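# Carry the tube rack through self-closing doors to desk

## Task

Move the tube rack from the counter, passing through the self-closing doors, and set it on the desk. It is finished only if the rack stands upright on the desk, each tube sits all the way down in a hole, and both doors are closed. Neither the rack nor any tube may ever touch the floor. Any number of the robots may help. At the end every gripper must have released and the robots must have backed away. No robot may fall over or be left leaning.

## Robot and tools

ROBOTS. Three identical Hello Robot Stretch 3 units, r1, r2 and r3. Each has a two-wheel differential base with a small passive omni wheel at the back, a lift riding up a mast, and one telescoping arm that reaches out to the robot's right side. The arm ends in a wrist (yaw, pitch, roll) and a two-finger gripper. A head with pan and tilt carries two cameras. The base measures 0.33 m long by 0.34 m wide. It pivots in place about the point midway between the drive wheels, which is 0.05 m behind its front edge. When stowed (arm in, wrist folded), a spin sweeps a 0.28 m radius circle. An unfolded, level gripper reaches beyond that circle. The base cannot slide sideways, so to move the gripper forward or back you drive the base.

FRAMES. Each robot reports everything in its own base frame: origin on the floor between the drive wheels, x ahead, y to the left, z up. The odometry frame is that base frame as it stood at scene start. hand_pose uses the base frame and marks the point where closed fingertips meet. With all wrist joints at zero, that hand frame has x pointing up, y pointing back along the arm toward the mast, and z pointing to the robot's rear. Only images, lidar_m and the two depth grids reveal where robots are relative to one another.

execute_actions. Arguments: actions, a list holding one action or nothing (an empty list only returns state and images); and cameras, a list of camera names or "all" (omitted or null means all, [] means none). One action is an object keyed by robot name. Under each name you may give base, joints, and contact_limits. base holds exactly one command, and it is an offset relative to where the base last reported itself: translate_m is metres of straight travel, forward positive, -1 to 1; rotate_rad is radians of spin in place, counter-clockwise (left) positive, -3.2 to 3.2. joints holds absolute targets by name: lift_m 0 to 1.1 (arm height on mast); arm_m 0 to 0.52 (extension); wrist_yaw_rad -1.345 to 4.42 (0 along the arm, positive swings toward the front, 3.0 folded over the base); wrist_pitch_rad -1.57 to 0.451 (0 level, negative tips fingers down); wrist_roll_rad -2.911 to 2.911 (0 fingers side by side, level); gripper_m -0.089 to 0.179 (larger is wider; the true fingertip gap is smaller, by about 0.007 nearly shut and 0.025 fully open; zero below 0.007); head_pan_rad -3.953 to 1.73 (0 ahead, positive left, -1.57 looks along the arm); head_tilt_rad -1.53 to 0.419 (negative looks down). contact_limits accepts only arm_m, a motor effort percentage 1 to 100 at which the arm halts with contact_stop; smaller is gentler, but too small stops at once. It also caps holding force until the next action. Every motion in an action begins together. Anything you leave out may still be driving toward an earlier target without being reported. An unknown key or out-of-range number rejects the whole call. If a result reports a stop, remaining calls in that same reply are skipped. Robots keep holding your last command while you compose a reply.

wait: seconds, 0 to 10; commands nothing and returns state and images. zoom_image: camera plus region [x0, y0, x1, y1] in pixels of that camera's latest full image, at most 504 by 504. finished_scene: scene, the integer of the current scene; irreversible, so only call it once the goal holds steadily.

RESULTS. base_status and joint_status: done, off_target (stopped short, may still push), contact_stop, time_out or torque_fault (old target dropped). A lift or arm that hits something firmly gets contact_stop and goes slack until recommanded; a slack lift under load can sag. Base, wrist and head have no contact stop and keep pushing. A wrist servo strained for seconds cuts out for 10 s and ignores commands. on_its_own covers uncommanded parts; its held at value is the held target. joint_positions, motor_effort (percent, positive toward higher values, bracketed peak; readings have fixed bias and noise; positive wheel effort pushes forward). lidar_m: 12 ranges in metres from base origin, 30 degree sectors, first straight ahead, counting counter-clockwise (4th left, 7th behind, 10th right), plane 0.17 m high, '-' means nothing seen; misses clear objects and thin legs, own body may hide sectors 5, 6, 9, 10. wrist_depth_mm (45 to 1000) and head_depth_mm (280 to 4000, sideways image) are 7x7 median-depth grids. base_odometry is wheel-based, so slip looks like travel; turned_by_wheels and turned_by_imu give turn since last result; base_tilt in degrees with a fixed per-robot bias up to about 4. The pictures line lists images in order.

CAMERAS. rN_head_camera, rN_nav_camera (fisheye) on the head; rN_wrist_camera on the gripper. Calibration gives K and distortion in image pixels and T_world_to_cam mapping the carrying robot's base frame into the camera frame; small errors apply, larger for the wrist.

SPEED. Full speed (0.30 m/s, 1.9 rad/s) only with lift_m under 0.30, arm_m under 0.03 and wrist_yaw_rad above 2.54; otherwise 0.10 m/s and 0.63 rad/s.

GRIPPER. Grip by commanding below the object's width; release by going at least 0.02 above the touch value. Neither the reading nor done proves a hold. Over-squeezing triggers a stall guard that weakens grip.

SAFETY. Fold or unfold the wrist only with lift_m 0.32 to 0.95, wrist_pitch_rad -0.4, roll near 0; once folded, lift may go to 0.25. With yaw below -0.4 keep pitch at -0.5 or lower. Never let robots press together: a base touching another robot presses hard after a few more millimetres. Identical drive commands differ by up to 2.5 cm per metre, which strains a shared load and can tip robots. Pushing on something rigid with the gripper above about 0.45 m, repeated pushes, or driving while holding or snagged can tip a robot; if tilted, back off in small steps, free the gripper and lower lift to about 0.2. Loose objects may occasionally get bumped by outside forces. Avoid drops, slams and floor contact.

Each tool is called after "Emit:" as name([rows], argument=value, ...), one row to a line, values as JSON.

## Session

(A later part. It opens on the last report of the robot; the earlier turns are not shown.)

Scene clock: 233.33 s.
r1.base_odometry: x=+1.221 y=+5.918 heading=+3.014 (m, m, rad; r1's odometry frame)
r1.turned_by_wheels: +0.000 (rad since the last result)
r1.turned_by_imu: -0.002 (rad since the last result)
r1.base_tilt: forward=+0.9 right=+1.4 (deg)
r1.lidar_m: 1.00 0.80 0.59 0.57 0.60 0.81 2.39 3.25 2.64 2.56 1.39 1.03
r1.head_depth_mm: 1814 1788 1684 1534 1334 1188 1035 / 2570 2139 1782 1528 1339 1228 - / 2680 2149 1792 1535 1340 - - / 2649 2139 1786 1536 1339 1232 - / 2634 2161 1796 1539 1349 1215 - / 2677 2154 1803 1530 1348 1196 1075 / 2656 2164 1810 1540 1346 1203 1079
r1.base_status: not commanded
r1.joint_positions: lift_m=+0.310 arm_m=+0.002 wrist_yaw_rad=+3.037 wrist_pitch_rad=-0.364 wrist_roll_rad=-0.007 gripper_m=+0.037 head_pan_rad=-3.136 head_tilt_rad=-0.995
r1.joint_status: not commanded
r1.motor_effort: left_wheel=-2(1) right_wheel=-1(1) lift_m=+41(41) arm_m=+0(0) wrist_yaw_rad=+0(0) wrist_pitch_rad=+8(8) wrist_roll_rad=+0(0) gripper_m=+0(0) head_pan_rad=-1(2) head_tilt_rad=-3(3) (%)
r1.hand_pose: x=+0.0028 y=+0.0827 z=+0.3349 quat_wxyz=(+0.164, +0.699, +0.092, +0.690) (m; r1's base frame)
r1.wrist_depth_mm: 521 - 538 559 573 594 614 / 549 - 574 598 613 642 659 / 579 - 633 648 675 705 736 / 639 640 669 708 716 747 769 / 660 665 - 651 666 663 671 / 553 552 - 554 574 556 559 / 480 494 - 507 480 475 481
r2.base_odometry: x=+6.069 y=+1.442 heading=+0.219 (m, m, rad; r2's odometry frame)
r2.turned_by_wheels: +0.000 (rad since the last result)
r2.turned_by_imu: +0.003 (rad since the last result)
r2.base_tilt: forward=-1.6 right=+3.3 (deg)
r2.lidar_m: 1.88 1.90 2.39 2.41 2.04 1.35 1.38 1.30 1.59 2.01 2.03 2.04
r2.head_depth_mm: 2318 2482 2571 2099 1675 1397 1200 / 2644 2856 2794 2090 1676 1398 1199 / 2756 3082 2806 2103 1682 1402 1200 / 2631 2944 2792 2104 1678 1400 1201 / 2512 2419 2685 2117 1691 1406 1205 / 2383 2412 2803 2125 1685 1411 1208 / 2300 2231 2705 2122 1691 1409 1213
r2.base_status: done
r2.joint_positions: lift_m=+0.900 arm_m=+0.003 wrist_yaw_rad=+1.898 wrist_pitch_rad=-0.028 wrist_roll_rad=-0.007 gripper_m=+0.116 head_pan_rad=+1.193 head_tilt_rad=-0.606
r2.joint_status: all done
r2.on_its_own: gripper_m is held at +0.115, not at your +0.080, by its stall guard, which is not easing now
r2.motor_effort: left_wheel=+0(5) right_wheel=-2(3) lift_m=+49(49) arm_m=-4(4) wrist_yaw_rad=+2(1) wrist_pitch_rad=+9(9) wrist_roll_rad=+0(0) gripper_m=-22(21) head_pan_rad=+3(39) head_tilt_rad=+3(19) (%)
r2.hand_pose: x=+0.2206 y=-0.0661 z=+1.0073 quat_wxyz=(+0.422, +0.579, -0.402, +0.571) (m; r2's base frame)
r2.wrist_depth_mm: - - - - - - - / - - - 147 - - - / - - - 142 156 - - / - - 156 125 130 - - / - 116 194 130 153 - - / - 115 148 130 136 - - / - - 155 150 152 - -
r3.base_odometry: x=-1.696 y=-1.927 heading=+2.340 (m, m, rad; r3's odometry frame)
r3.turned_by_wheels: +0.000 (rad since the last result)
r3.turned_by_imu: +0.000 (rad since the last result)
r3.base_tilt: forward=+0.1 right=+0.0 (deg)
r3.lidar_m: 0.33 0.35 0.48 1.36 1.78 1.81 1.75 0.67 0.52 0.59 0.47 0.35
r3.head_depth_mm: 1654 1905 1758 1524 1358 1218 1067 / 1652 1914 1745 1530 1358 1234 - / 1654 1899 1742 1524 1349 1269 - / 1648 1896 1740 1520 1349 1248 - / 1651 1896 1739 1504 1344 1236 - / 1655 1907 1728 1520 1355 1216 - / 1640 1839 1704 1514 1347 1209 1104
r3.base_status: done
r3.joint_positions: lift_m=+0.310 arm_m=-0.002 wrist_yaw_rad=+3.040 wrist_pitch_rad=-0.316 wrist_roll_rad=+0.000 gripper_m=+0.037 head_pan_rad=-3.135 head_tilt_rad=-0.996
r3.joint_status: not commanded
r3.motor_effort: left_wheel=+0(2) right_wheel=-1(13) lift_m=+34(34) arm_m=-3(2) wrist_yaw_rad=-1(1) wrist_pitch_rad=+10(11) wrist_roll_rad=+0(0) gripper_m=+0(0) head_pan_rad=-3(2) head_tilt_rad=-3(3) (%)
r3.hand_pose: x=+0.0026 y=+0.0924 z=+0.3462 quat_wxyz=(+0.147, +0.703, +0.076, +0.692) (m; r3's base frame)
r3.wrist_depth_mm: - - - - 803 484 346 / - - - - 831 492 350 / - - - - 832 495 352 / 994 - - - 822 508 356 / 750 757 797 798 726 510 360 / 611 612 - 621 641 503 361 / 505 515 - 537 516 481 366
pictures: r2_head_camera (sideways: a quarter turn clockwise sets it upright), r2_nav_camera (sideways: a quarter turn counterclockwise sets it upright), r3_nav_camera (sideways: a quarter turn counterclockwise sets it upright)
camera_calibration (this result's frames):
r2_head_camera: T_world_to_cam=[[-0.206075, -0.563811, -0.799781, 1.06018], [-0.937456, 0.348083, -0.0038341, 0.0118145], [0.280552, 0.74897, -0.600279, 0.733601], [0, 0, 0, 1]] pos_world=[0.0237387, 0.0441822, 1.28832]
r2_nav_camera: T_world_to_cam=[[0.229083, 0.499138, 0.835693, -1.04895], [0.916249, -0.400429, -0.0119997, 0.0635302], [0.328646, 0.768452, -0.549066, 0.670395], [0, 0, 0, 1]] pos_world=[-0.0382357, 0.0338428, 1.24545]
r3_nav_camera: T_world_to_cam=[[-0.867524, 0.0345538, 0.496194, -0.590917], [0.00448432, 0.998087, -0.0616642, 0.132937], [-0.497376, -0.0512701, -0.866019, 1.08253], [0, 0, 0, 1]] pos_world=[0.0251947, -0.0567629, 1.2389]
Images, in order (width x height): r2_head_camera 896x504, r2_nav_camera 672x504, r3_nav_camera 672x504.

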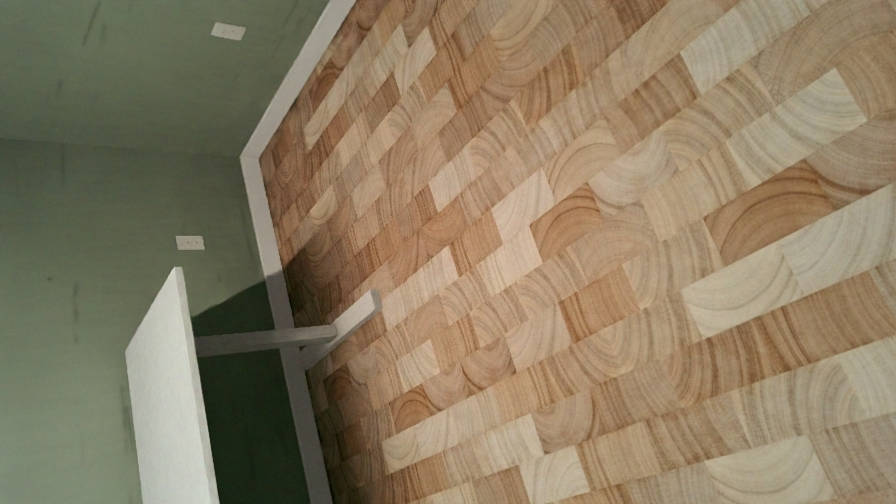

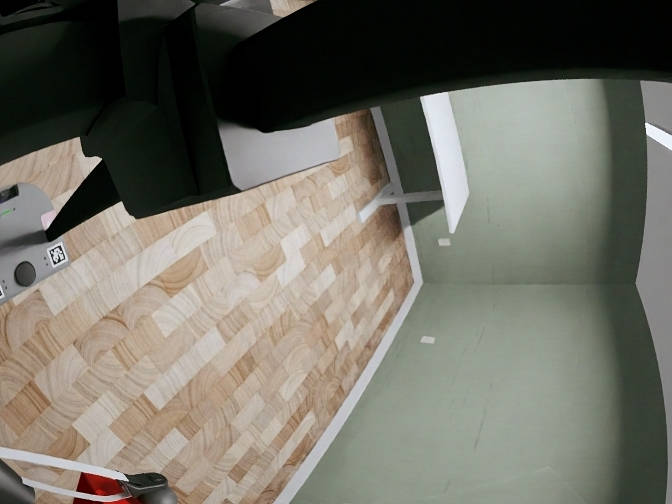

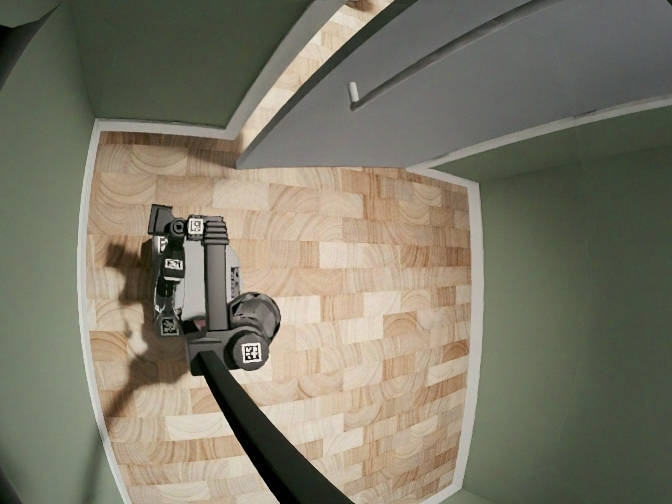

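Emit:
execute_actions([
  {"r2":{"base":{"rotate_rad":1.57},"joints":{"head_pan_rad":0,"head_tilt_rad":-0.9,"wrist_yaw_rad":1.57}}},
], cameras=[])

Emit:
execute_actions([
  {"r2":{"base":{"translate_m":1.0}}},
], cameras=[])

Emit:
execute_actions([
  {"r2":{"base":{"translate_m":0.7}}},
], cameras=["r2_nav_camera","r2_head_camera","r3_nav_camera"])

Scene clock: 237.93 s.
r1.base_odometry: x=+1.221 y=+5.918 heading=+3.014 (m, m, rad; r1's odometry frame)
r1.turned_by_wheels: +0.000 (rad since the last result)
r1.turned_by_imu: -0.001 (rad since the last result)
r1.base_tilt: forward=+1.0 right=+1.3 (deg)
r1.lidar_m: 1.00 0.80 0.59 0.57 0.60 0.80 2.39 3.25 2.64 2.56 1.40 1.03
r1.head_depth_mm: 1804 1783 1696 1524 1333 1187 1032 / 2568 2130 1777 1533 1342 1227 - / 2721 2145 1781 1535 1337 - - / 2659 2143 1784 1545 1349 1232 - / 2642 2146 1786 1542 1345 1221 - / 2651 2157 1806 1543 1353 1197 1076 / 2655 2190 1803 1550 1354 1197 1075
r1.base_status: not commanded
r1.joint_positions: lift_m=+0.310 arm_m=+0.002 wrist_yaw_rad=+3.037 wrist_pitch_rad=-0.364 wrist_roll_rad=-0.007 gripper_m=+0.037 head_pan_rad=-3.136 head_tilt_rad=-0.995
r1.joint_status: not commanded
r1.motor_effort: left_wheel=-1(1) right_wheel=-1(1) lift_m=+41(41) arm_m=+0(0) wrist_yaw_rad=+0(1) wrist_pitch_rad=+8(8) wrist_roll_rad=+0(0) gripper_m=+0(0) head_pan_rad=-2(1) head_tilt_rad=-4(3) (%)
r1.hand_pose: x=+0.0028 y=+0.0827 z=+0.3349 quat_wxyz=(+0.164, +0.699, +0.092, +0.690) (m; r1's base frame)
r1.wrist_depth_mm: 509 - 539 559 573 592 615 / 549 - 588 602 621 638 665 / 596 - 628 652 679 693 727 / 635 655 685 702 721 745 760 / 659 671 - 665 663 657 654 / 555 556 - 561 576 556 563 / 476 494 - 497 479 478 477
r2.base_odometry: x=+6.069 y=+1.442 heading=+1.789 (m, m, rad; r2's odometry frame)
r2.turned_by_wheels: +1.570 (rad since the last result)
r2.turned_by_imu: +1.587 (rad since the last result)
r2.base_tilt: forward=-1.6 right=+3.3 (deg)
r2.lidar_m: 2.41 2.04 1.35 1.33 1.34 1.59 2.01 2.02 2.04 1.88 1.90 2.39
r2.head_depth_mm: 2526 2184 1822 321 321 1227 1102 / 2500 2176 1820 1610 1351 1228 1109 / 2517 2203 1838 1574 1380 1225 1108 / 2495 2198 1838 1586 1388 1235 1111 / 2496 2219 1851 1591 1390 1232 1115 / 2512 2224 1862 1585 1395 1236 1116 / 2423 2231 1867 1598 1395 1242 1118
r2.base_status: done
r2.joint_positions: lift_m=+0.900 arm_m=+0.003 wrist_yaw_rad=+1.572 wrist_pitch_rad=-0.028 wrist_roll_rad=-0.007 gripper_m=+0.116 head_pan_rad=+0.007 head_tilt_rad=-0.889
r2.joint_status: all done
r2.on_its_own: gripper_m is held at +0.115, not at your +0.080, by its stall guard, which is not easing now
r2.motor_effort: left_wheel=-3(7) right_wheel=+3(8) lift_m=+49(49) arm_m=-4(4) wrist_yaw_rad=-3(3) wrist_pitch_rad=+9(9) wrist_roll_rad=+0(0) gripper_m=-21(22) head_pan_rad=-3(36) head_tilt_rad=-5(27) (%)
r2.hand_pose: x=+0.2341 y=-0.1478 z=+1.0073 quat_wxyz=(+0.509, +0.506, -0.490, +0.495) (m; r2's base frame)
r2.wrist_depth_mm: - - - - - - - / - - - 148 - - - / - - - 125 156 - - / - - 156 125 130 - - / - 116 194 132 152 - - / - 115 148 130 136 - - / - - 155 150 153 - -
r3.base_odometry: x=-1.696 y=-1.927 heading=+2.340 (m, m, rad; r3's odometry frame)
r3.turned_by_wheels: +0.000 (rad since the last result)
r3.turned_by_imu: +0.001 (rad since the last result)
r3.base_tilt: forward=+0.1 right=+0.0 (deg)
r3.lidar_m: 0.33 0.35 0.48 1.36 1.78 1.81 1.75 0.82 0.61 0.59 0.47 0.35
r3.head_depth_mm: 1662 1895 1748 1530 1357 1218 1066 / 1655 1907 1748 1522 1354 1233 - / 1659 1890 1737 1523 1356 1276 - / 1656 1898 1720 1530 1347 1252 - / 1649 1887 1736 1521 1352 1231 - / 1648 1915 1742 1513 1344 1215 - / 1650 1853 1714 1517 1344 1206 1100
r3.base_status: not commanded
r3.joint_positions: lift_m=+0.310 arm_m=-0.002 wrist_yaw_rad=+3.040 wrist_pitch_rad=-0.316 wrist_roll_rad=+0.000 gripper_m=+0.037 head_pan_rad=-3.135 head_tilt_rad=-0.996
r3.joint_status: not commanded
r3.motor_effort: left_wheel=+0(1) right_wheel=-1(1) lift_m=+34(35) arm_m=-2(2) wrist_yaw_rad=+0(1) wrist_pitch_rad=+10(10) wrist_roll_rad=+1(0) gripper_m=+1(0) head_pan_rad=-3(2) head_tilt_rad=-3(3) (%)
r3.hand_pose: x=+0.0026 y=+0.0924 z=+0.3462 quat_wxyz=(+0.147, +0.703, +0.076, +0.692) (m; r3's base frame)
r3.wrist_depth_mm: - - - - 818 481 349 / - - - - 840 495 351 / - - - - 828 498 353 / 1000 999 - - 845 498 355 / 758 758 789 778 717 510 360 / 607 602 - 615 640 502 364 / 502 502 - 522 514 484 365
pictures: none
No camera images: the call's "cameras" was empty. Leave "cameras" out to get every camera's image.

Scene clock: 248.87 s.
r1.base_odometry: x=+1.221 y=+5.918 heading=+3.014 (m, m, rad; r1's odometry frame)
r1.turned_by_wheels: +0.000 (rad since the last result)
r1.turned_by_imu: -0.002 (rad since the last result)
r1.base_tilt: forward=+1.0 right=+1.3 (deg)
r1.lidar_m: 0.99 0.80 0.59 0.57 0.60 0.81 2.39 3.26 2.65 2.56 1.39 1.03
r1.head_depth_mm: 1801 1802 1700 1523 1335 1180 1034 / 2581 2157 1783 1534 1341 1229 - / 2705 2136 1783 1527 1338 - - / 2652 2166 1794 1542 1352 1236 - / 2637 2152 1787 1538 1345 1217 - / 2643 2173 1809 1540 1349 1197 1078 / 2650 2174 1811 1550 1343 1203 1078
r1.base_status: not commanded
r1.joint_positions: lift_m=+0.310 arm_m=+0.002 wrist_yaw_rad=+3.037 wrist_pitch_rad=-0.364 wrist_roll_rad=-0.007 gripper_m=+0.037 head_pan_rad=-3.136 head_tilt_rad=-0.995
r1.joint_status: not commanded
r1.motor_effort: left_wheel=-1(0) right_wheel=-1(1) lift_m=+41(41) arm_m=+0(0) wrist_yaw_rad=-1(1) wrist_pitch_rad=+8(8) wrist_roll_rad=+0(0) gripper_m=+0(0) head_pan_rad=-2(2) head_tilt_rad=-3(3) (%)
r1.hand_pose: x=+0.0028 y=+0.0827 z=+0.3349 quat_wxyz=(+0.164, +0.699, +0.092, +0.690) (m; r1's base frame)
r1.wrist_depth_mm: 513 - 539 551 574 595 615 / 553 - 583 603 619 642 664 / 592 - 633 650 665 698 733 / 638 649 666 704 722 756 766 / 644 655 - 666 658 662 664 / 567 562 - 552 572 562 557 / 478 493 - 510 477 484 482
r2.base_odometry: x=+5.852 y=+2.419 heading=+1.789 (m, m, rad; r2's odometry frame)
r2.turned_by_wheels: +0.000 (rad since the last result)
r2.turned_by_imu: +0.004 (rad since the last result)
r2.base_tilt: forward=-1.6 right=+3.2 (deg)
r2.lidar_m: 1.74 1.41 1.48 1.37 1.39 1.85 2.98 2.87 1.90 1.76 1.78 1.45
r2.head_depth_mm: 1179 1507 1739 321 321 1226 1105 / 1183 1932 1824 1602 1353 1230 1107 / 1189 1903 1832 1572 1384 1231 1107 / 1196 1886 1840 1579 1384 1228 1110 / 1205 1055 1849 1591 1385 1234 1109 / 1212 1062 1861 1589 1393 1238 1114 / 1219 1068 1853 1590 1393 1238 1117
r2.base_status: done
r2.joint_positions: lift_m=+0.900 arm_m=+0.003 wrist_yaw_rad=+1.572 wrist_pitch_rad=-0.028 wrist_roll_rad=-0.007 gripper_m=+0.116 head_pan_rad=+0.007 head_tilt_rad=-0.889
r2.joint_status: not commanded
r2.on_its_own: gripper_m is held at +0.115, not at your +0.080, by its stall guard, which is not easing now
r2.motor_effort: left_wheel=-3(4) right_wheel=+3(8) lift_m=+48(49) arm_m=-4(4) wrist_yaw_rad=-3(3) wrist_pitch_rad=+9(9) wrist_roll_rad=+0(0) gripper_m=-23(22) head_pan_rad=-2(3) head_tilt_rad=-6(6) (%)
r2.hand_pose: x=+0.2341 y=-0.1478 z=+1.0073 quat_wxyz=(+0.509, +0.506, -0.490, +0.495) (m; r2's base frame)
r2.wrist_depth_mm: - - - - - - - / - - - 147 - - - / - - - 125 155 - - / - - 155 126 129 - - / - 115 194 132 153 - - / - 115 148 130 136 - - / - - 155 150 152 - -
r3.base_odometry: x=-1.696 y=-1.927 heading=+2.340 (m, m, rad; r3's odometry frame)
r3.turned_by_wheels: +0.000 (rad since the last result)
r3.turned_by_imu: +0.003 (rad since the last result)
r3.base_tilt: forward=+0.1 right=+0.0 (deg)
r3.lidar_m: 0.33 0.35 0.48 1.36 1.78 1.81 1.75 0.83 0.60 0.59 0.47 0.35
r3.head_depth_mm: 1652 1905 1741 1524 1352 1220 1068 / 1653 1887 1743 1532 1351 1237 - / 1647 1891 1742 1525 1352 1275 - / 1653 1901 1735 1524 1359 1248 - / 1640 1898 1722 1514 1351 1234 - / 1654 1893 1725 1515 1348 1210 - / 1644 1847 1688 1508 1355 1212 1100
r3.base_status: not commanded
r3.joint_positions: lift_m=+0.310 arm_m=-0.002 wrist_yaw_rad=+3.040 wrist_pitch_rad=-0.316 wrist_roll_rad=+0.000 gripper_m=+0.037 head_pan_rad=-3.135 head_tilt_rad=-0.996
r3.joint_status: not commanded
r3.motor_effort: left_wheel=+0(0) right_wheel=-1(1) lift_m=+34(35) arm_m=-1(3) wrist_yaw_rad=+0(1) wrist_pitch_rad=+9(10) wrist_roll_rad=+0(0) gripper_m=+0(0) head_pan_rad=-2(2) head_tilt_rad=-3(3) (%)
r3.hand_pose: x=+0.0026 y=+0.0924 z=+0.3462 quat_wxyz=(+0.147, +0.703, +0.076, +0.692) (m; r3's base frame)
r3.wrist_depth_mm: - - - - 807 495 350 / - - - - 819 492 354 / - - - - 852 495 357 / 965 - - - 834 510 356 / 757 746 808 802 729 513 360 / 614 608 - 607 641 495 363 / 505 510 - 528 510 485 366
pictures: none
No camera images: the call's "cameras" was empty. Leave "cameras" out to get every camera's image.

Scene clock: 256.83 s.
r1.base_odometry: x=+1.221 y=+5.918 heading=+3.014 (m, m, rad; r1's odometry frame)
r1.turned_by_wheels: +0.000 (rad since the last result)
r1.turned_by_imu: -0.002 (rad since the last result)
r1.base_tilt: forward=+1.0 right=+1.4 (deg)
r1.lidar_m: 1.00 0.80 0.59 0.57 0.60 0.81 2.38 3.25 2.65 2.56 1.39 1.03
r1.head_depth_mm: 1812 1797 1703 1525 1337 1189 1032 / 2589 2139 1787 1523 1336 1230 - / 2708 2146 1794 1532 1337 - - / 2637 2166 1793 1534 1342 1234 - / 2660 2158 1792 1543 1347 1216 - / 2655 2172 1805 1547 1349 1196 1079 / 2672 2165 1794 1546 1352 1199 1074
r1.base_status: not commanded
r1.joint_positions: lift_m=+0.310 arm_m=+0.002 wrist_yaw_rad=+3.037 wrist_pitch_rad=-0.364 wrist_roll_rad=-0.007 gripper_m=+0.037 head_pan_rad=-3.136 head_tilt_rad=-0.995
r1.joint_status: not commanded
r1.motor_effort: left_wheel=-1(1) right_wheel=-1(1) lift_m=+41(41) arm_m=+0(0) wrist_yaw_rad=+0(0) wrist_pitch_rad=+8(8) wrist_roll_rad=+0(0) gripper_m=+0(0) head_pan_rad=-2(2) head_tilt_rad=-3(4) (%)
r1.hand_pose: x=+0.0028 y=+0.0827 z=+0.3349 quat_wxyz=(+0.164, +0.699, +0.092, +0.690) (m; r1's base frame)
r1.wrist_depth_mm: 510 - 538 558 570 590 613 / 551 - 584 591 625 636 677 / 587 - 626 665 670 693 741 / 639 659 670 707 723 744 778 / 653 659 - 670 669 668 663 / 554 563 - 556 572 550 556 / 478 492 - 513 477 482 476
r2.base_odometry: x=+5.701 y=+3.102 heading=+1.789 (m, m, rad; r2's odometry frame)
r2.turned_by_wheels: +0.000 (rad since the last result)
r2.turned_by_imu: +0.003 (rad since the last result)
r2.base_tilt: forward=-1.6 right=+3.3 (deg)
r2.lidar_m: 1.05 1.06 0.88 1.45 1.47 1.84 3.66 2.73 1.81 1.68 1.70 0.82
r2.head_depth_mm: 978 950 798 321 321 1222 1103 / 968 958 800 702 604 1225 1109 / 961 959 803 689 614 1234 1107 / 955 966 807 692 605 1227 1107 / 947 972 808 694 608 1234 1116 / 940 974 811 696 607 1235 1120 / 932 976 815 698 611 1223 1120
r2.base_status: done
r2.joint_positions: lift_m=+0.900 arm_m=+0.003 wrist_yaw_rad=+1.572 wrist_pitch_rad=-0.028 wrist_roll_rad=-0.007 gripper_m=+0.116 head_pan_rad=+0.007 head_tilt_rad=-0.889
r2.joint_status: not commanded
r2.on_its_own: gripper_m is held at +0.115, not at your +0.080, by its stall guard, which is not easing now
r2.motor_effort: left_wheel=-3(4) right_wheel=+3(8) lift_m=+49(49) arm_m=-4(4) wrist_yaw_rad=-3(3) wrist_pitch_rad=+9(9) wrist_roll_rad=+0(0) gripper_m=-22(23) head_pan_rad=-3(4) head_tilt_rad=-5(5) (%)
r2.hand_pose: x=+0.2341 y=-0.1478 z=+1.0073 quat_wxyz=(+0.509, +0.506, -0.490, +0.495) (m; r2's base frame)
r2.wrist_depth_mm: 846 865 917 979 - - - / 864 900 945 147 969 - - / 903 958 - 126 156 - - / 921 - 156 125 130 - - / 847 115 194 131 153 - - / 635 115 148 130 136 - - / 477 447 155 150 153 508 604
r3.base_odometry: x=-1.696 y=-1.927 heading=+2.340 (m, m, rad; r3's odometry frame)
r3.turned_by_wheels: +0.000 (rad since the last result)
r3.turned_by_imu: +0.002 (rad since the last result)
r3.base_tilt: forward=+0.1 right=+0.0 (deg)
r3.lidar_m: 0.33 0.35 0.48 1.36 1.78 1.81 1.75 0.83 0.61 0.59 0.47 0.35
r3.head_depth_mm: 1662 1906 1758 1534 1354 1227 1067 / 1649 1902 1739 1522 1355 1233 - / 1653 1901 1736 1514 1359 1266 - / 1641 1891 1741 1518 1351 1256 - / 1650 1896 1742 1522 1356 1228 - / 1665 1890 1739 1523 1344 1218 - / 1654 1842 1703 1520 1338 1214 1101
r3.base_status: not commanded
r3.joint_positions: lift_m=+0.310 arm_m=-0.002 wrist_yaw_rad=+3.040 wrist_pitch_rad=-0.316 wrist_roll_rad=+0.000 gripper_m=+0.037 head_pan_rad=-3.135 head_tilt_rad=-0.996
r3.joint_status: not commanded
r3.motor_effort: left_wheel=+0(0) right_wheel=-1(1) lift_m=+33(35) arm_m=-2(2) wrist_yaw_rad=-1(1) wrist_pitch_rad=+10(10) wrist_roll_rad=+0(0) gripper_m=+1(0) head_pan_rad=-2(2) head_tilt_rad=-3(3) (%)
r3.hand_pose: x=+0.0026 y=+0.0924 z=+0.3462 quat_wxyz=(+0.147, +0.703, +0.076, +0.692) (m; r3's base frame)
r3.wrist_depth_mm: - - - - 820 483 348 / - - - - 838 491 352 / - - - - 843 502 358 / - 990 - 983 835 510 358 / 747 763 793 792 736 505 358 / 599 609 - 629 633 493 365 / 513 507 - 532 509 477 370
pictures: r2_head_camera (sideways: a quarter turn clockwise sets it upright), r2_nav_camera (sideways: a quarter turn counterclockwise sets it upright), r3_nav_camera (sideways: a quarter turn counterclockwise sets it upright)
camera_calibration (this result's frames):
r2_head_camera: T_world_to_cam=[[-0.799204, -0.0222347, -0.600649, 0.804288], [-0.0297475, 0.999554, 0.00257979, -0.00207299], [0.600323, 0.0199296, -0.799509, 0.990767], [0, 0, 0, 1]] pos_world=[0.0479478, 0.000209598, 1.27523]
r2_nav_camera: T_world_to_cam=[[0.759976, -0.0232966, 0.649533, -0.809553], [-0.0289057, -0.99958, -0.00203098, 0.0563148], [0.649308, -0.0172317, -0.760331, 0.94324], [0, 0, 0, 1]] pos_world=[0.00441628, 0.053685, 1.24312]
r3_nav_camera: T_world_to_cam=[[-0.867524, 0.0345538, 0.496194, -0.590917], [0.00448433, 0.998087, -0.0616642, 0.132937], [-0.497376, -0.0512701, -0.866019, 1.08253], [0, 0, 0, 1]] pos_world=[0.0251947, -0.0567629, 1.2389]
Images, in order (width x height): r2_head_camera 896x504, r2_nav_camera 672x504, r3_nav_camera 672x504.

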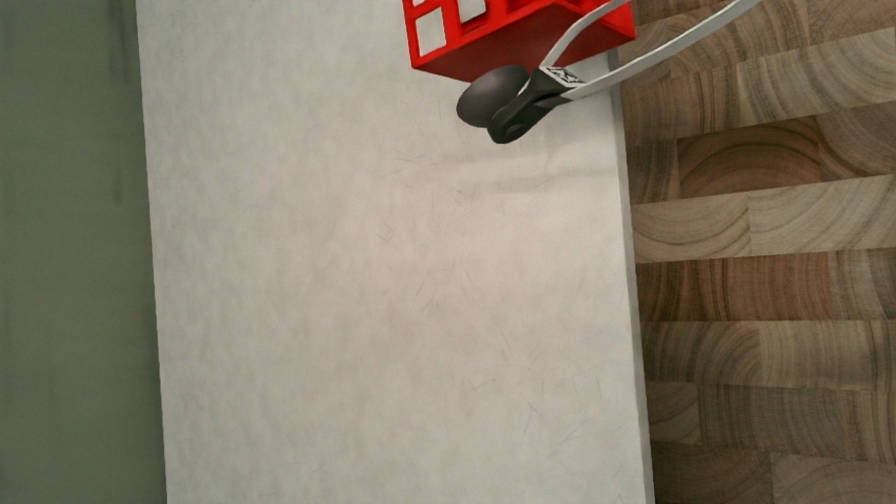

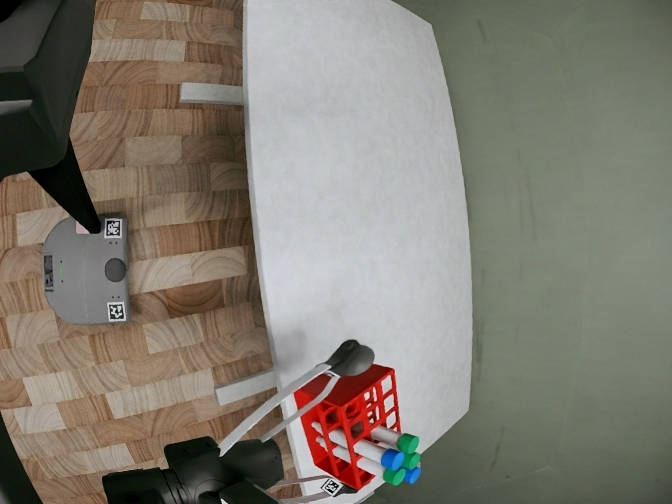

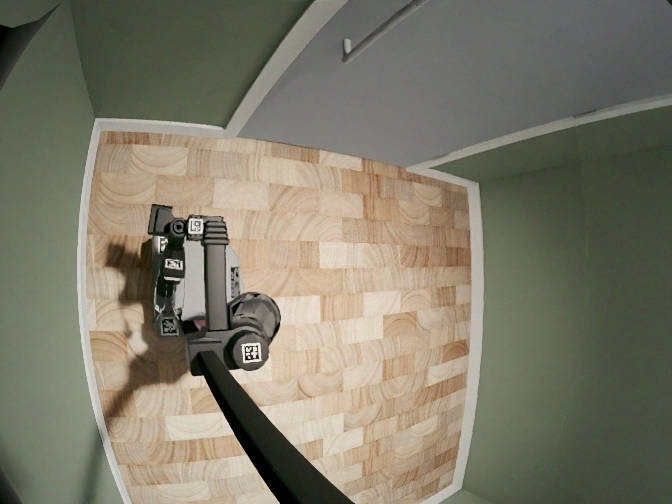

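Emit:
execute_actions([
  {"r2":{"base":{"translate_m":0.18},"joints":{"lift_m":0.7,"head_pan_rad":-0.5,"head_tilt_rad":-1.1}}},
], cameras=["r2_wrist_camera","r2_head_camera"])

Scene clock: 260.57 s.
r1.base_odometry: x=+1.221 y=+5.918 heading=+3.014 (m, m, rad; r1's odometry frame)
r1.turned_by_wheels: +0.000 (rad since the last result)
r1.turned_by_imu: -0.001 (rad since the last result)
r1.base_tilt: forward=+0.9 right=+1.2 (deg)
r1.lidar_m: 1.00 0.80 0.59 0.57 0.60 0.81 2.39 3.27 2.65 2.56 1.39 1.03
r1.head_depth_mm: 1806 1797 1687 1524 1339 1186 1033 / 2559 2145 1778 1530 1340 1226 - / 2697 2134 1793 1534 1345 - - / 2651 2137 1800 1532 1346 1231 - / 2666 2165 1793 1541 1353 1219 - / 2646 2179 1796 1550 1345 1193 1075 / 2659 2184 1808 1552 1348 1196 1076
r1.base_status: not commanded
r1.joint_positions: lift_m=+0.310 arm_m=+0.002 wrist_yaw_rad=+3.037 wrist_pitch_rad=-0.364 wrist_roll_rad=-0.007 gripper_m=+0.037 head_pan_rad=-3.136 head_tilt_rad=-0.995
r1.joint_status: not commanded
r1.motor_effort: left_wheel=-1(1) right_wheel=-1(1) lift_m=+41(41) arm_m=+0(0) wrist_yaw_rad=+0(0) wrist_pitch_rad=+8(8) wrist_roll_rad=+0(0) gripper_m=+0(0) head_pan_rad=-2(2) head_tilt_rad=-4(3) (%)
r1.hand_pose: x=+0.0028 y=+0.0827 z=+0.3349 quat_wxyz=(+0.164, +0.699, +0.092, +0.690) (m; r1's base frame)
r1.wrist_depth_mm: 509 - 541 552 575 592 606 / 557 - 582 607 632 639 654 / 597 - 639 644 663 702 726 / 622 651 675 687 741 743 777 / 664 661 - 669 666 663 668 / 554 559 - 555 573 560 561 / 476 491 - 510 479 474 485
r2.base_odometry: x=+5.662 y=+3.278 heading=+1.788 (m, m, rad; r2's odometry frame)
r2.turned_by_wheels: +0.000 (rad since the last result)
r2.turned_by_imu: +0.000 (rad since the last result)
r2.base_tilt: forward=-1.6 right=+3.2 (deg)
r2.lidar_m: 0.87 0.88 0.78 1.47 1.49 1.88 3.85 2.69 1.79 1.66 0.68 0.68
r2.head_depth_mm: 817 729 658 599 1269 - 1096 / 817 734 661 579 572 1168 - / 824 736 663 479 556 1196 - / 827 739 666 518 550 1164 - / 832 742 668 609 558 527 1108 / 836 746 670 611 559 518 1098 / 825 747 674 612 560 519 497
r2.base_status: done
r2.joint_positions: lift_m=+0.700 arm_m=+0.003 wrist_yaw_rad=+1.572 wrist_pitch_rad=-0.029 wrist_roll_rad=-0.007 gripper_m=+0.116 head_pan_rad=-0.493 head_tilt_rad=-1.086
r2.joint_status: all done
r2.on_its_own: gripper_m is held at +0.115, not at your +0.080, by its stall guard, which is not easing now
r2.motor_effort: left_wheel=-3(4) right_wheel=+2(9) lift_m=+40(41) arm_m=-4(4) wrist_yaw_rad=-3(3) wrist_pitch_rad=+9(9) wrist_roll_rad=+0(0) gripper_m=-21(22) head_pan_rad=-3(28) head_tilt_rad=-7(23) (%)
r2.hand_pose: x=+0.2341 y=-0.1478 z=+0.8074 quat_wxyz=(+0.509, +0.506, -0.490, +0.495) (m; r2's base frame)
r2.wrist_depth_mm: 689 719 769 789 824 828 861 / 732 737 787 147 835 865 892 / 763 766 804 126 155 936 941 / 537 568 156 126 130 748 1000 / 371 116 197 132 152 378 441 / - 115 148 130 135 - 303 / 203 191 155 150 152 215 230
r3.base_odometry: x=-1.696 y=-1.927 heading=+2.340 (m, m, rad; r3's odometry frame)
r3.turned_by_wheels: +0.000 (rad since the last result)
r3.turned_by_imu: +0.001 (rad since the last result)
r3.base_tilt: forward=+0.1 right=+0.0 (deg)
r3.lidar_m: 0.33 0.35 0.48 1.36 1.78 1.81 1.75 0.83 0.61 0.59 0.47 0.35
r3.head_depth_mm: 1655 1912 1747 1528 1362 1218 1067 / 1649 1911 1740 1522 1354 1235 - / 1654 1899 1743 1522 1347 1273 - / 1653 1894 1733 1526 1357 1248 - / 1644 1907 1732 1522 1347 1229 - / 1643 1897 1723 1523 1346 1213 - / 1646 1849 1700 1520 1344 1203 1099
r3.base_status: not commanded
r3.joint_positions: lift_m=+0.310 arm_m=-0.002 wrist_yaw_rad=+3.040 wrist_pitch_rad=-0.316 wrist_roll_rad=+0.000 gripper_m=+0.037 head_pan_rad=-3.135 head_tilt_rad=-0.996
r3.joint_status: not commanded
r3.motor_effort: left_wheel=+0(0) right_wheel=+0(1) lift_m=+34(35) arm_m=-2(2) wrist_yaw_rad=-1(1) wrist_pitch_rad=+10(10) wrist_roll_rad=+0(0) gripper_m=+0(0) head_pan_rad=-3(2) head_tilt_rad=-3(3) (%)
r3.hand_pose: x=+0.0026 y=+0.0924 z=+0.3462 quat_wxyz=(+0.147, +0.703, +0.076, +0.692) (m; r3's base frame)
r3.wrist_depth_mm: - - - - 811 483 349 / - - - - 830 488 350 / - - - - 832 496 349 / 975 992 997 996 830 504 355 / 749 762 801 796 721 504 359 / 606 614 - 617 635 501 361 / 509 510 - 530 512 483 364
pictures: r2_head_camera (sideways: a quarter turn clockwise sets it upright), r2_wrist_camera
camera_calibration (this result's frames):
r2_head_camera: T_world_to_cam=[[-0.802105, 0.41219, -0.432119, 0.584766], [0.454082, 0.890933, 0.00696945, -0.010738], [0.387862, -0.190627, -0.901789, 1.125], [0, 0, 0, 1]] pos_world=[0.0375746, -0.0170116, 1.26728]
r2_wrist_camera: T_world_to_cam=[[-0.0287543, -0.998028, 0.0557883, -0.192324], [-0.218219, -0.0481976, -0.974709, 0.858191], [0.975476, -0.0402012, -0.216403, 0.104805], [0, 0, 0, 1]] pos_world=[0.0795088, -0.146369, 0.869896]
Images, in order (width x height): r2_head_camera 896x504, r2_wrist_camera 644x364.

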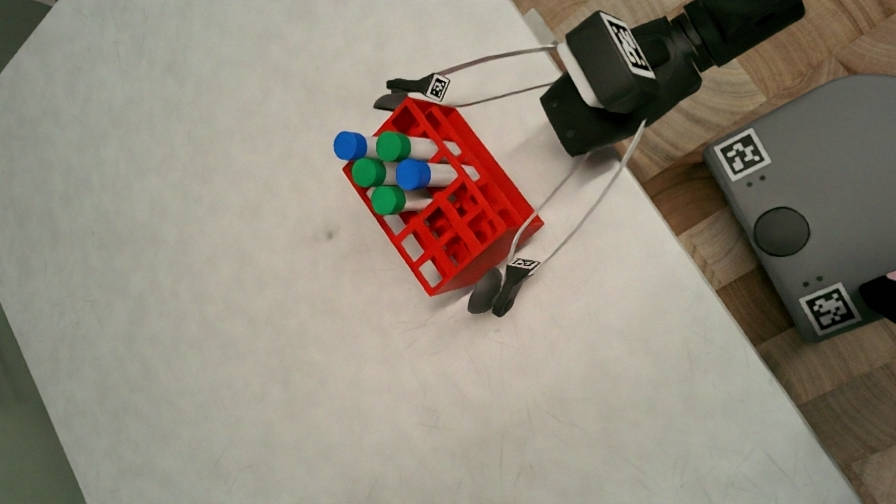

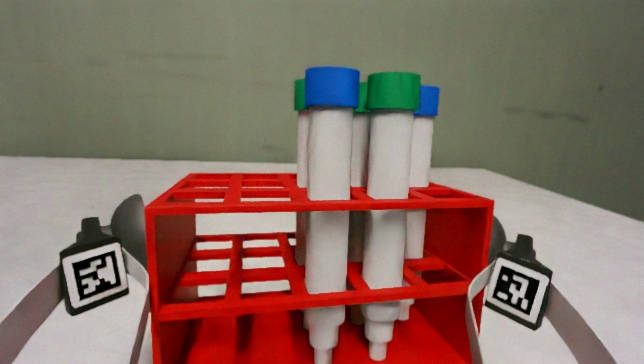

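Emit:
execute_actions([
  {"r2":{"joints":{"lift_m":0.66}}},
], cameras=["r2_wrist_camera"])

Emit:
execute_actions([
  {"r2":{"joints":{"gripper_m":0.179}}},
], cameras=[])

Emit:
execute_actions([
  {"r2":{"base":{"translate_m":-0.3}}},
], cameras=["r2_wrist_camera"])

Emit:
finished_scene(scene=1)

Scene clock: 262.63 s.
r1.base_odometry: x=+1.221 y=+5.918 heading=+3.014 (m, m, rad; r1's odometry frame)
r1.turned_by_wheels: +0.000 (rad since the last result)
r1.turned_by_imu: +0.000 (rad since the last result)
r1.base_tilt: forward=+1.0 right=+1.3 (deg)
r1.lidar_m: 1.00 0.80 0.59 0.57 0.60 0.81 2.40 3.26 2.65 2.56 1.40 1.03
r1.head_depth_mm: 1801 1789 1702 1525 1330 1187 1035 / 2573 2145 1780 1532 1337 1227 - / 2676 2143 1791 1529 1344 - - / 2631 2151 1788 1531 1346 1231 - / 2678 2160 1799 1538 1345 1215 - / 2666 2155 1805 1537 1343 1191 1074 / 2672 2187 1799 1536 1345 1200 1071
r1.base_status: not commanded
r1.joint_positions: lift_m=+0.310 arm_m=+0.002 wrist_yaw_rad=+3.037 wrist_pitch_rad=-0.364 wrist_roll_rad=-0.007 gripper_m=+0.037 head_pan_rad=-3.136 head_tilt_rad=-0.995
r1.joint_status: not commanded
r1.motor_effort: left_wheel=-1(2) right_wheel=-1(1) lift_m=+41(41) arm_m=+0(0) wrist_yaw_rad=-1(0) wrist_pitch_rad=+8(8) wrist_roll_rad=+0(0) gripper_m=+0(0) head_pan_rad=-2(3) head_tilt_rad=-3(3) (%)
r1.hand_pose: x=+0.0028 y=+0.0827 z=+0.3349 quat_wxyz=(+0.164, +0.699, +0.092, +0.690) (m; r1's base frame)
r1.wrist_depth_mm: 515 - 537 560 580 598 617 / 556 - 577 592 621 650 671 / 585 - 632 647 676 695 731 / 631 663 678 696 727 758 769 / 649 666 - 664 668 666 664 / 549 555 - 559 572 562 555 / 478 484 - 506 478 483 477
r2.base_odometry: x=+5.662 y=+3.278 heading=+1.788 (m, m, rad; r2's odometry frame)
r2.turned_by_wheels: +0.000 (rad since the last result)
r2.turned_by_imu: +0.000 (rad since the last result)
r2.base_tilt: forward=-1.6 right=+3.2 (deg)
r2.lidar_m: 0.87 0.88 0.78 1.47 1.49 1.88 3.84 2.68 1.79 1.66 0.68 0.68
r2.head_depth_mm: 815 730 659 600 1263 - 1084 / 818 732 661 588 566 1168 - / 824 736 664 504 560 1196 - / 828 738 666 574 553 1163 - / 831 741 667 608 557 526 1107 / 835 743 670 609 559 517 1099 / 821 747 673 612 561 519 497
r2.base_status: not commanded
r2.joint_positions: lift_m=+0.660 arm_m=+0.003 wrist_yaw_rad=+1.572 wrist_pitch_rad=-0.024 wrist_roll_rad=-0.006 gripper_m=+0.116 head_pan_rad=-0.493 head_tilt_rad=-1.086
r2.joint_status: all done
r2.on_its_own: gripper_m is held at +0.115, not at your +0.080, by its stall guard, which is not easing now
r2.motor_effort: left_wheel=-3(3) right_wheel=+3(3) lift_m=+39(42) arm_m=-4(4) wrist_yaw_rad=-3(3) wrist_pitch_rad=+8(9) wrist_roll_rad=+0(0) gripper_m=-22(21) head_pan_rad=-3(2) head_tilt_rad=-7(6) (%)
r2.hand_pose: x=+0.2342 y=-0.1478 z=+0.7686 quat_wxyz=(+0.508, +0.505, -0.492, +0.496) (m; r2's base frame)
r2.wrist_depth_mm: 696 728 762 775 804 848 857 / 729 740 777 117 800 857 900 / 745 761 803 141 143 921 948 / 401 428 161 120 127 556 990 / 265 115 167 128 153 144 327 / - 115 141 129 136 - 224 / 149 144 151 147 153 165 171
r3.base_odometry: x=-1.696 y=-1.927 heading=+2.340 (m, m, rad; r3's odometry frame)
r3.turned_by_wheels: +0.000 (rad since the last result)
r3.turned_by_imu: +0.001 (rad since the last result)
r3.base_tilt: forward=+0.1 right=+0.0 (deg)
r3.lidar_m: 0.34 0.35 0.48 1.36 1.78 1.81 1.75 0.83 0.61 0.59 0.47 0.35
r3.head_depth_mm: 1657 1922 1757 1531 1356 1223 1063 / 1645 1909 1738 1520 1355 1243 - / 1648 1908 1738 1519 1353 1279 - / 1651 1904 1741 1512 1353 1247 - / 1653 1896 1735 1517 1345 1231 - / 1653 1895 1729 1515 1352 1210 - / 1645 1845 1698 1517 1351 1212 1099
r3.base_status: not commanded
r3.joint_positions: lift_m=+0.310 arm_m=-0.002 wrist_yaw_rad=+3.040 wrist_pitch_rad=-0.316 wrist_roll_rad=+0.000 gripper_m=+0.037 head_pan_rad=-3.135 head_tilt_rad=-0.996
r3.joint_status: not commanded
r3.motor_effort: left_wheel=+0(0) right_wheel=-1(1) lift_m=+34(35) arm_m=-2(2) wrist_yaw_rad=-1(1) wrist_pitch_rad=+10(10) wrist_roll_rad=+0(0) gripper_m=+0(1) head_pan_rad=-3(2) head_tilt_rad=-3(3) (%)
r3.hand_pose: x=+0.0026 y=+0.0924 z=+0.3462 quat_wxyz=(+0.147, +0.703, +0.076, +0.692) (m; r3's base frame)
r3.wrist_depth_mm: - - - - 821 481 351 / - - - - 833 494 352 / - - - - 844 494 354 / - - - - 837 503 356 / 754 759 819 816 734 508 360 / 613 611 - 612 634 498 366 / 508 506 - 530 511 485 367
pictures: r2_wrist_camera
camera_calibration (this result's frames):
r2_wrist_camera: T_world_to_cam=[[-0.0291841, -0.998024, 0.0556403, -0.189985], [-0.213651, -0.0481494, -0.975723, 0.82015], [0.976474, -0.0403632, -0.211824, 0.0924952], [0, 0, 0, 1]] pos_world=[0.0793622, -0.146386, 0.830403]
Images, in order (width x height): r2_wrist_camera 644x364.

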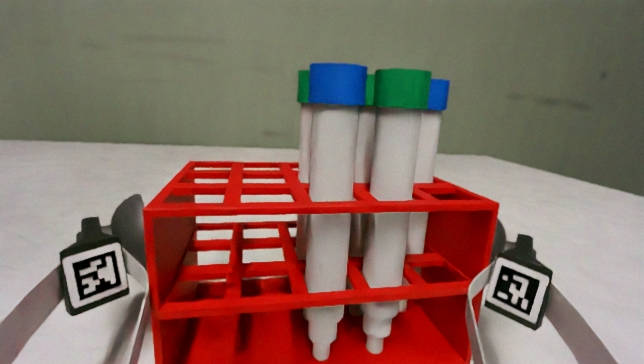

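Scene clock: 263.77 s.
r1.base_odometry: x=+1.221 y=+5.918 heading=+3.014 (m, m, rad; r1's odometry frame)
r1.turned_by_wheels: +0.000 (rad since the last result)
r1.turned_by_imu: +0.000 (rad since the last result)
r1.base_tilt: forward=+1.0 right=+1.4 (deg)
r1.lidar_m: 1.00 0.80 0.59 0.57 0.60 0.81 2.39 3.25 2.64 2.56 1.39 1.03
r1.head_depth_mm: 1808 1789 1695 1520 1331 1179 1034 / 2572 2134 1780 1525 1339 1225 - / 2665 2157 1793 1532 1341 - - / 2632 2163 1789 1541 1347 1236 - / 2675 2171 1795 1540 1349 1214 - / 2633 2159 1803 1546 1348 1192 1075 / 2672 2176 1806 1541 1350 1200 1076
r1.base_status: not commanded
r1.joint_positions: lift_m=+0.310 arm_m=+0.002 wrist_yaw_rad=+3.037 wrist_pitch_rad=-0.364 wrist_roll_rad=-0.007 gripper_m=+0.037 head_pan_rad=-3.136 head_tilt_rad=-0.995
r1.joint_status: not commanded
r1.motor_effort: left_wheel=-1(1) right_wheel=-1(1) lift_m=+41(41) arm_m=+0(0) wrist_yaw_rad=+0(0) wrist_pitch_rad=+8(8) wrist_roll_rad=+0(0) gripper_m=+0(1) head_pan_rad=-1(1) head_tilt_rad=-3(2) (%)
r1.hand_pose: x=+0.0028 y=+0.0827 z=+0.3349 quat_wxyz=(+0.164, +0.699, +0.092, +0.690) (m; r1's base frame)
r1.wrist_depth_mm: 513 - 540 560 577 591 618 / 546 - 578 601 619 644 665 / 590 - 621 659 671 708 741 / 635 643 675 688 735 739 776 / 651 655 - 650 660 668 658 / 561 552 - 548 572 562 555 / 481 489 - 507 476 475 484
r2.base_odometry: x=+5.662 y=+3.278 heading=+1.788 (m, m, rad; r2's odometry frame)
r2.turned_by_wheels: +0.000 (rad since the last result)
r2.turned_by_imu: +0.000 (rad since the last result)
r2.base_tilt: forward=-1.6 right=+3.2 (deg)
r2.lidar_m: 0.87 0.88 0.78 1.47 1.49 1.89 3.83 2.69 1.78 1.66 0.68 0.68
r2.head_depth_mm: 818 730 658 600 1256 - 1085 / 820 732 661 587 566 1166 - / 824 734 664 502 560 1201 - / 828 738 666 584 550 1160 - / 832 741 668 609 557 526 1104 / 835 745 671 610 559 517 1096 / 822 747 674 612 561 518 497
r2.base_status: not commanded
r2.joint_positions: lift_m=+0.660 arm_m=+0.003 wrist_yaw_rad=+1.572 wrist_pitch_rad=-0.023 wrist_roll_rad=-0.006 gripper_m=+0.179 head_pan_rad=-0.493 head_tilt_rad=-1.086
r2.joint_status: all done
r2.motor_effort: left_wheel=-3(3) right_wheel=+3(3) lift_m=+39(39) arm_m=-4(4) wrist_yaw_rad=-2(3) wrist_pitch_rad=+7(8) wrist_roll_rad=+0(0) gripper_m=+0(89) head_pan_rad=-3(2) head_tilt_rad=-7(7) (%)
r2.hand_pose: x=+0.2342 y=-0.1480 z=+0.7688 quat_wxyz=(+0.508, +0.504, -0.492, +0.496) (m; r2's base frame)
r2.wrist_depth_mm: 713 734 758 758 808 853 885 / 727 756 773 114 820 878 927 / 741 772 792 138 125 905 951 / 399 428 173 121 126 541 971 / 280 142 173 126 151 143 324 / - 142 143 129 135 139 227 / 149 141 151 147 151 159 169
r3.base_odometry: x=-1.696 y=-1.927 heading=+2.340 (m, m, rad; r3's odometry frame)
r3.turned_by_wheels: +0.000 (rad since the last result)
r3.turned_by_imu: +0.000 (rad since the last result)
r3.base_tilt: forward=+0.1 right=+0.0 (deg)
r3.lidar_m: 0.34 0.35 0.48 1.36 1.78 1.81 1.74 0.83 0.61 0.59 0.47 0.35
r3.head_depth_mm: 1650 1907 1747 1531 1354 1225 1066 / 1662 1883 1736 1520 1356 1235 - / 1646 1896 1734 1517 1350 1272 - / 1650 1903 1733 1529 1352 1248 - / 1634 1901 1752 1517 1351 1231 - / 1655 1879 1738 1512 1346 1210 - / 1640 1832 1703 1514 1344 1204 1101
r3.base_status: not commanded
r3.joint_positions: lift_m=+0.310 arm_m=-0.002 wrist_yaw_rad=+3.040 wrist_pitch_rad=-0.316 wrist_roll_rad=+0.000 gripper_m=+0.037 head_pan_rad=-3.135 head_tilt_rad=-0.996
r3.joint_status: not commanded
r3.motor_effort: left_wheel=+0(0) right_wheel=+0(1) lift_m=+34(35) arm_m=-2(2) wrist_yaw_rad=-1(1) wrist_pitch_rad=+10(10) wrist_roll_rad=+1(1) gripper_m=+1(1) head_pan_rad=-2(2) head_tilt_rad=-3(3) (%)
r3.hand_pose: x=+0.0026 y=+0.0924 z=+0.3462 quat_wxyz=(+0.147, +0.703, +0.076, +0.692) (m; r3's base frame)
r3.wrist_depth_mm: - - - - 816 485 345 / - - - - 837 497 351 / - - - - 857 496 354 / - 977 1000 - 846 512 355 / 759 749 794 796 728 514 361 / 603 605 - 609 636 498 362 / 508 503 - 530 509 479 364
pictures: none
No camera images: the call's "cameras" was empty. Leave "cameras" out to get every camera's image.

Scene clock: 268.17 s.
r1.base_odometry: x=+1.221 y=+5.918 heading=+3.014 (m, m, rad; r1's odometry frame)
r1.turned_by_wheels: +0.000 (rad since the last result)
r1.turned_by_imu: -0.001 (rad since the last result)
r1.base_tilt: forward=+1.0 right=+1.2 (deg)
r1.lidar_m: 1.00 0.80 0.59 0.57 0.60 0.81 2.40 3.26 2.65 2.56 1.39 1.03
r1.head_depth_mm: 1800 1784 1697 1528 1333 1190 1040 / 2605 2134 1772 1521 1331 1227 - / 2715 2149 1782 1535 1343 - - / 2651 2149 1788 1541 1340 1235 - / 2659 2174 1797 1537 1346 1212 - / 2652 2170 1801 1540 1345 1196 1076 / 2660 2178 1804 1546 1347 1202 1075
r1.base_status: not commanded
r1.joint_positions: lift_m=+0.310 arm_m=+0.002 wrist_yaw_rad=+3.037 wrist_pitch_rad=-0.364 wrist_roll_rad=-0.007 gripper_m=+0.037 head_pan_rad=-3.136 head_tilt_rad=-0.995
r1.joint_status: not commanded
r1.motor_effort: left_wheel=-2(1) right_wheel=-1(1) lift_m=+40(41) arm_m=+0(0) wrist_yaw_rad=+0(1) wrist_pitch_rad=+8(8) wrist_roll_rad=+0(0) gripper_m=+1(1) head_pan_rad=-3(3) head_tilt_rad=-2(2) (%)
r1.hand_pose: x=+0.0028 y=+0.0827 z=+0.3349 quat_wxyz=(+0.164, +0.699, +0.092, +0.690) (m; r1's base frame)
r1.wrist_depth_mm: 516 - 539 554 569 599 616 / 553 - 578 606 621 648 659 / 591 - 635 661 677 699 731 / 626 649 679 690 730 729 773 / 661 666 - 653 663 667 675 / 560 558 - 551 572 550 554 / 479 490 - 508 478 476 478
r2.base_odometry: x=+5.727 y=+2.985 heading=+1.788 (m, m, rad; r2's odometry frame)
r2.turned_by_wheels: +0.000 (rad since the last result)
r2.turned_by_imu: -0.002 (rad since the last result)
r2.base_tilt: forward=-1.6 right=+3.2 (deg)
r2.lidar_m: 1.17 1.01 0.95 1.44 1.45 1.94 3.55 2.75 1.82 1.69 1.71 0.92
r2.head_depth_mm: 814 764 1522 1383 1288 - 1085 / 820 743 1526 1372 1308 1169 - / 825 735 1469 1388 1291 1198 - / 828 737 695 1396 1283 1186 - / 832 629 676 1410 1286 1189 1107 / 836 723 671 1385 1293 1194 1108 / 838 746 673 641 1296 1199 1112
r2.base_status: done
r2.joint_positions: lift_m=+0.660 arm_m=+0.003 wrist_yaw_rad=+1.572 wrist_pitch_rad=-0.023 wrist_roll_rad=-0.006 gripper_m=+0.179 head_pan_rad=-0.493 head_tilt_rad=-1.087
r2.joint_status: not commanded
r2.motor_effort: left_wheel=-3(7) right_wheel=+3(4) lift_m=+39(39) arm_m=-4(4) wrist_yaw_rad=-2(2) wrist_pitch_rad=+7(8) wrist_roll_rad=+0(0) gripper_m=+0(1) head_pan_rad=-3(3) head_tilt_rad=-7(7) (%)
r2.hand_pose: x=+0.2343 y=-0.1480 z=+0.7689 quat_wxyz=(+0.507, +0.504, -0.492, +0.496) (m; r2's base frame)
r2.wrist_depth_mm: 986 - - - - - - / 993 - - - - - - / 963 - - 444 - - - / 411 438 447 433 514 549 608 / 313 331 336 - 830 394 - / - - - - - - - / - - - - - - -
r3.base_odometry: x=-1.696 y=-1.927 heading=+2.340 (m, m, rad; r3's odometry frame)
r3.turned_by_wheels: +0.000 (rad since the last result)
r3.turned_by_imu: +0.001 (rad since the last result)
r3.base_tilt: forward=+0.1 right=+0.0 (deg)
r3.lidar_m: 0.33 0.35 0.48 1.36 1.78 1.81 1.75 0.82 0.61 0.59 0.47 0.35
r3.head_depth_mm: 1646 1910 1754 1532 1353 1221 1069 / 1657 1913 1747 1530 1350 1236 - / 1660 1904 1740 1522 1354 1276 - / 1658 1887 1737 1529 1352 1259 - / 1647 1902 1756 1520 1344 1233 - / 1639 1883 1734 1516 1351 1218 - / 1641 1844 1694 1505 1351 1212 1103
r3.base_status: not commanded
r3.joint_positions: lift_m=+0.310 arm_m=-0.002 wrist_yaw_rad=+3.040 wrist_pitch_rad=-0.316 wrist_roll_rad=+0.000 gripper_m=+0.037 head_pan_rad=-3.135 head_tilt_rad=-0.996
r3.joint_status: not commanded
r3.motor_effort: left_wheel=+1(1) right_wheel=-1(1) lift_m=+34(35) arm_m=-2(2) wrist_yaw_rad=-1(1) wrist_pitch_rad=+10(10) wrist_roll_rad=+0(1) gripper_m=+0(0) head_pan_rad=-3(2) head_tilt_rad=-3(3) (%)
r3.hand_pose: x=+0.0026 y=+0.0924 z=+0.3462 quat_wxyz=(+0.147, +0.703, +0.076, +0.692) (m; r3's base frame)
r3.wrist_depth_mm: - - - - 807 493 346 / - - - - 827 490 350 / - - - - 852 499 356 / - 983 - 975 824 504 360 / 758 751 786 782 737 513 363 / 609 610 - 615 636 496 364 / 508 515 - 529 518 487 368
pictures: r2_wrist_camera
camera_calibration (this result's frames):
r2_wrist_camera: T_world_to_cam=[[-0.029971, -0.998003, 0.0556, -0.189966], [-0.212515, -0.0479909, -0.975979, 0.820403], [0.976698, -0.0410669, -0.210652, 0.09146], [0, 0, 0, 1]] pos_world=[0.0793255, -0.146459, 0.830524]
Images, in order (width x height): r2_wrist_camera 644x364.

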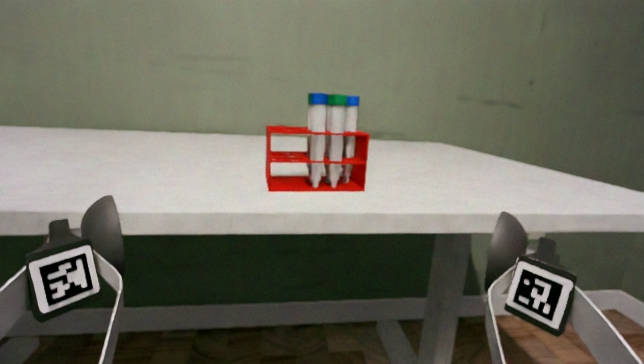

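The scene is finished: the task was done.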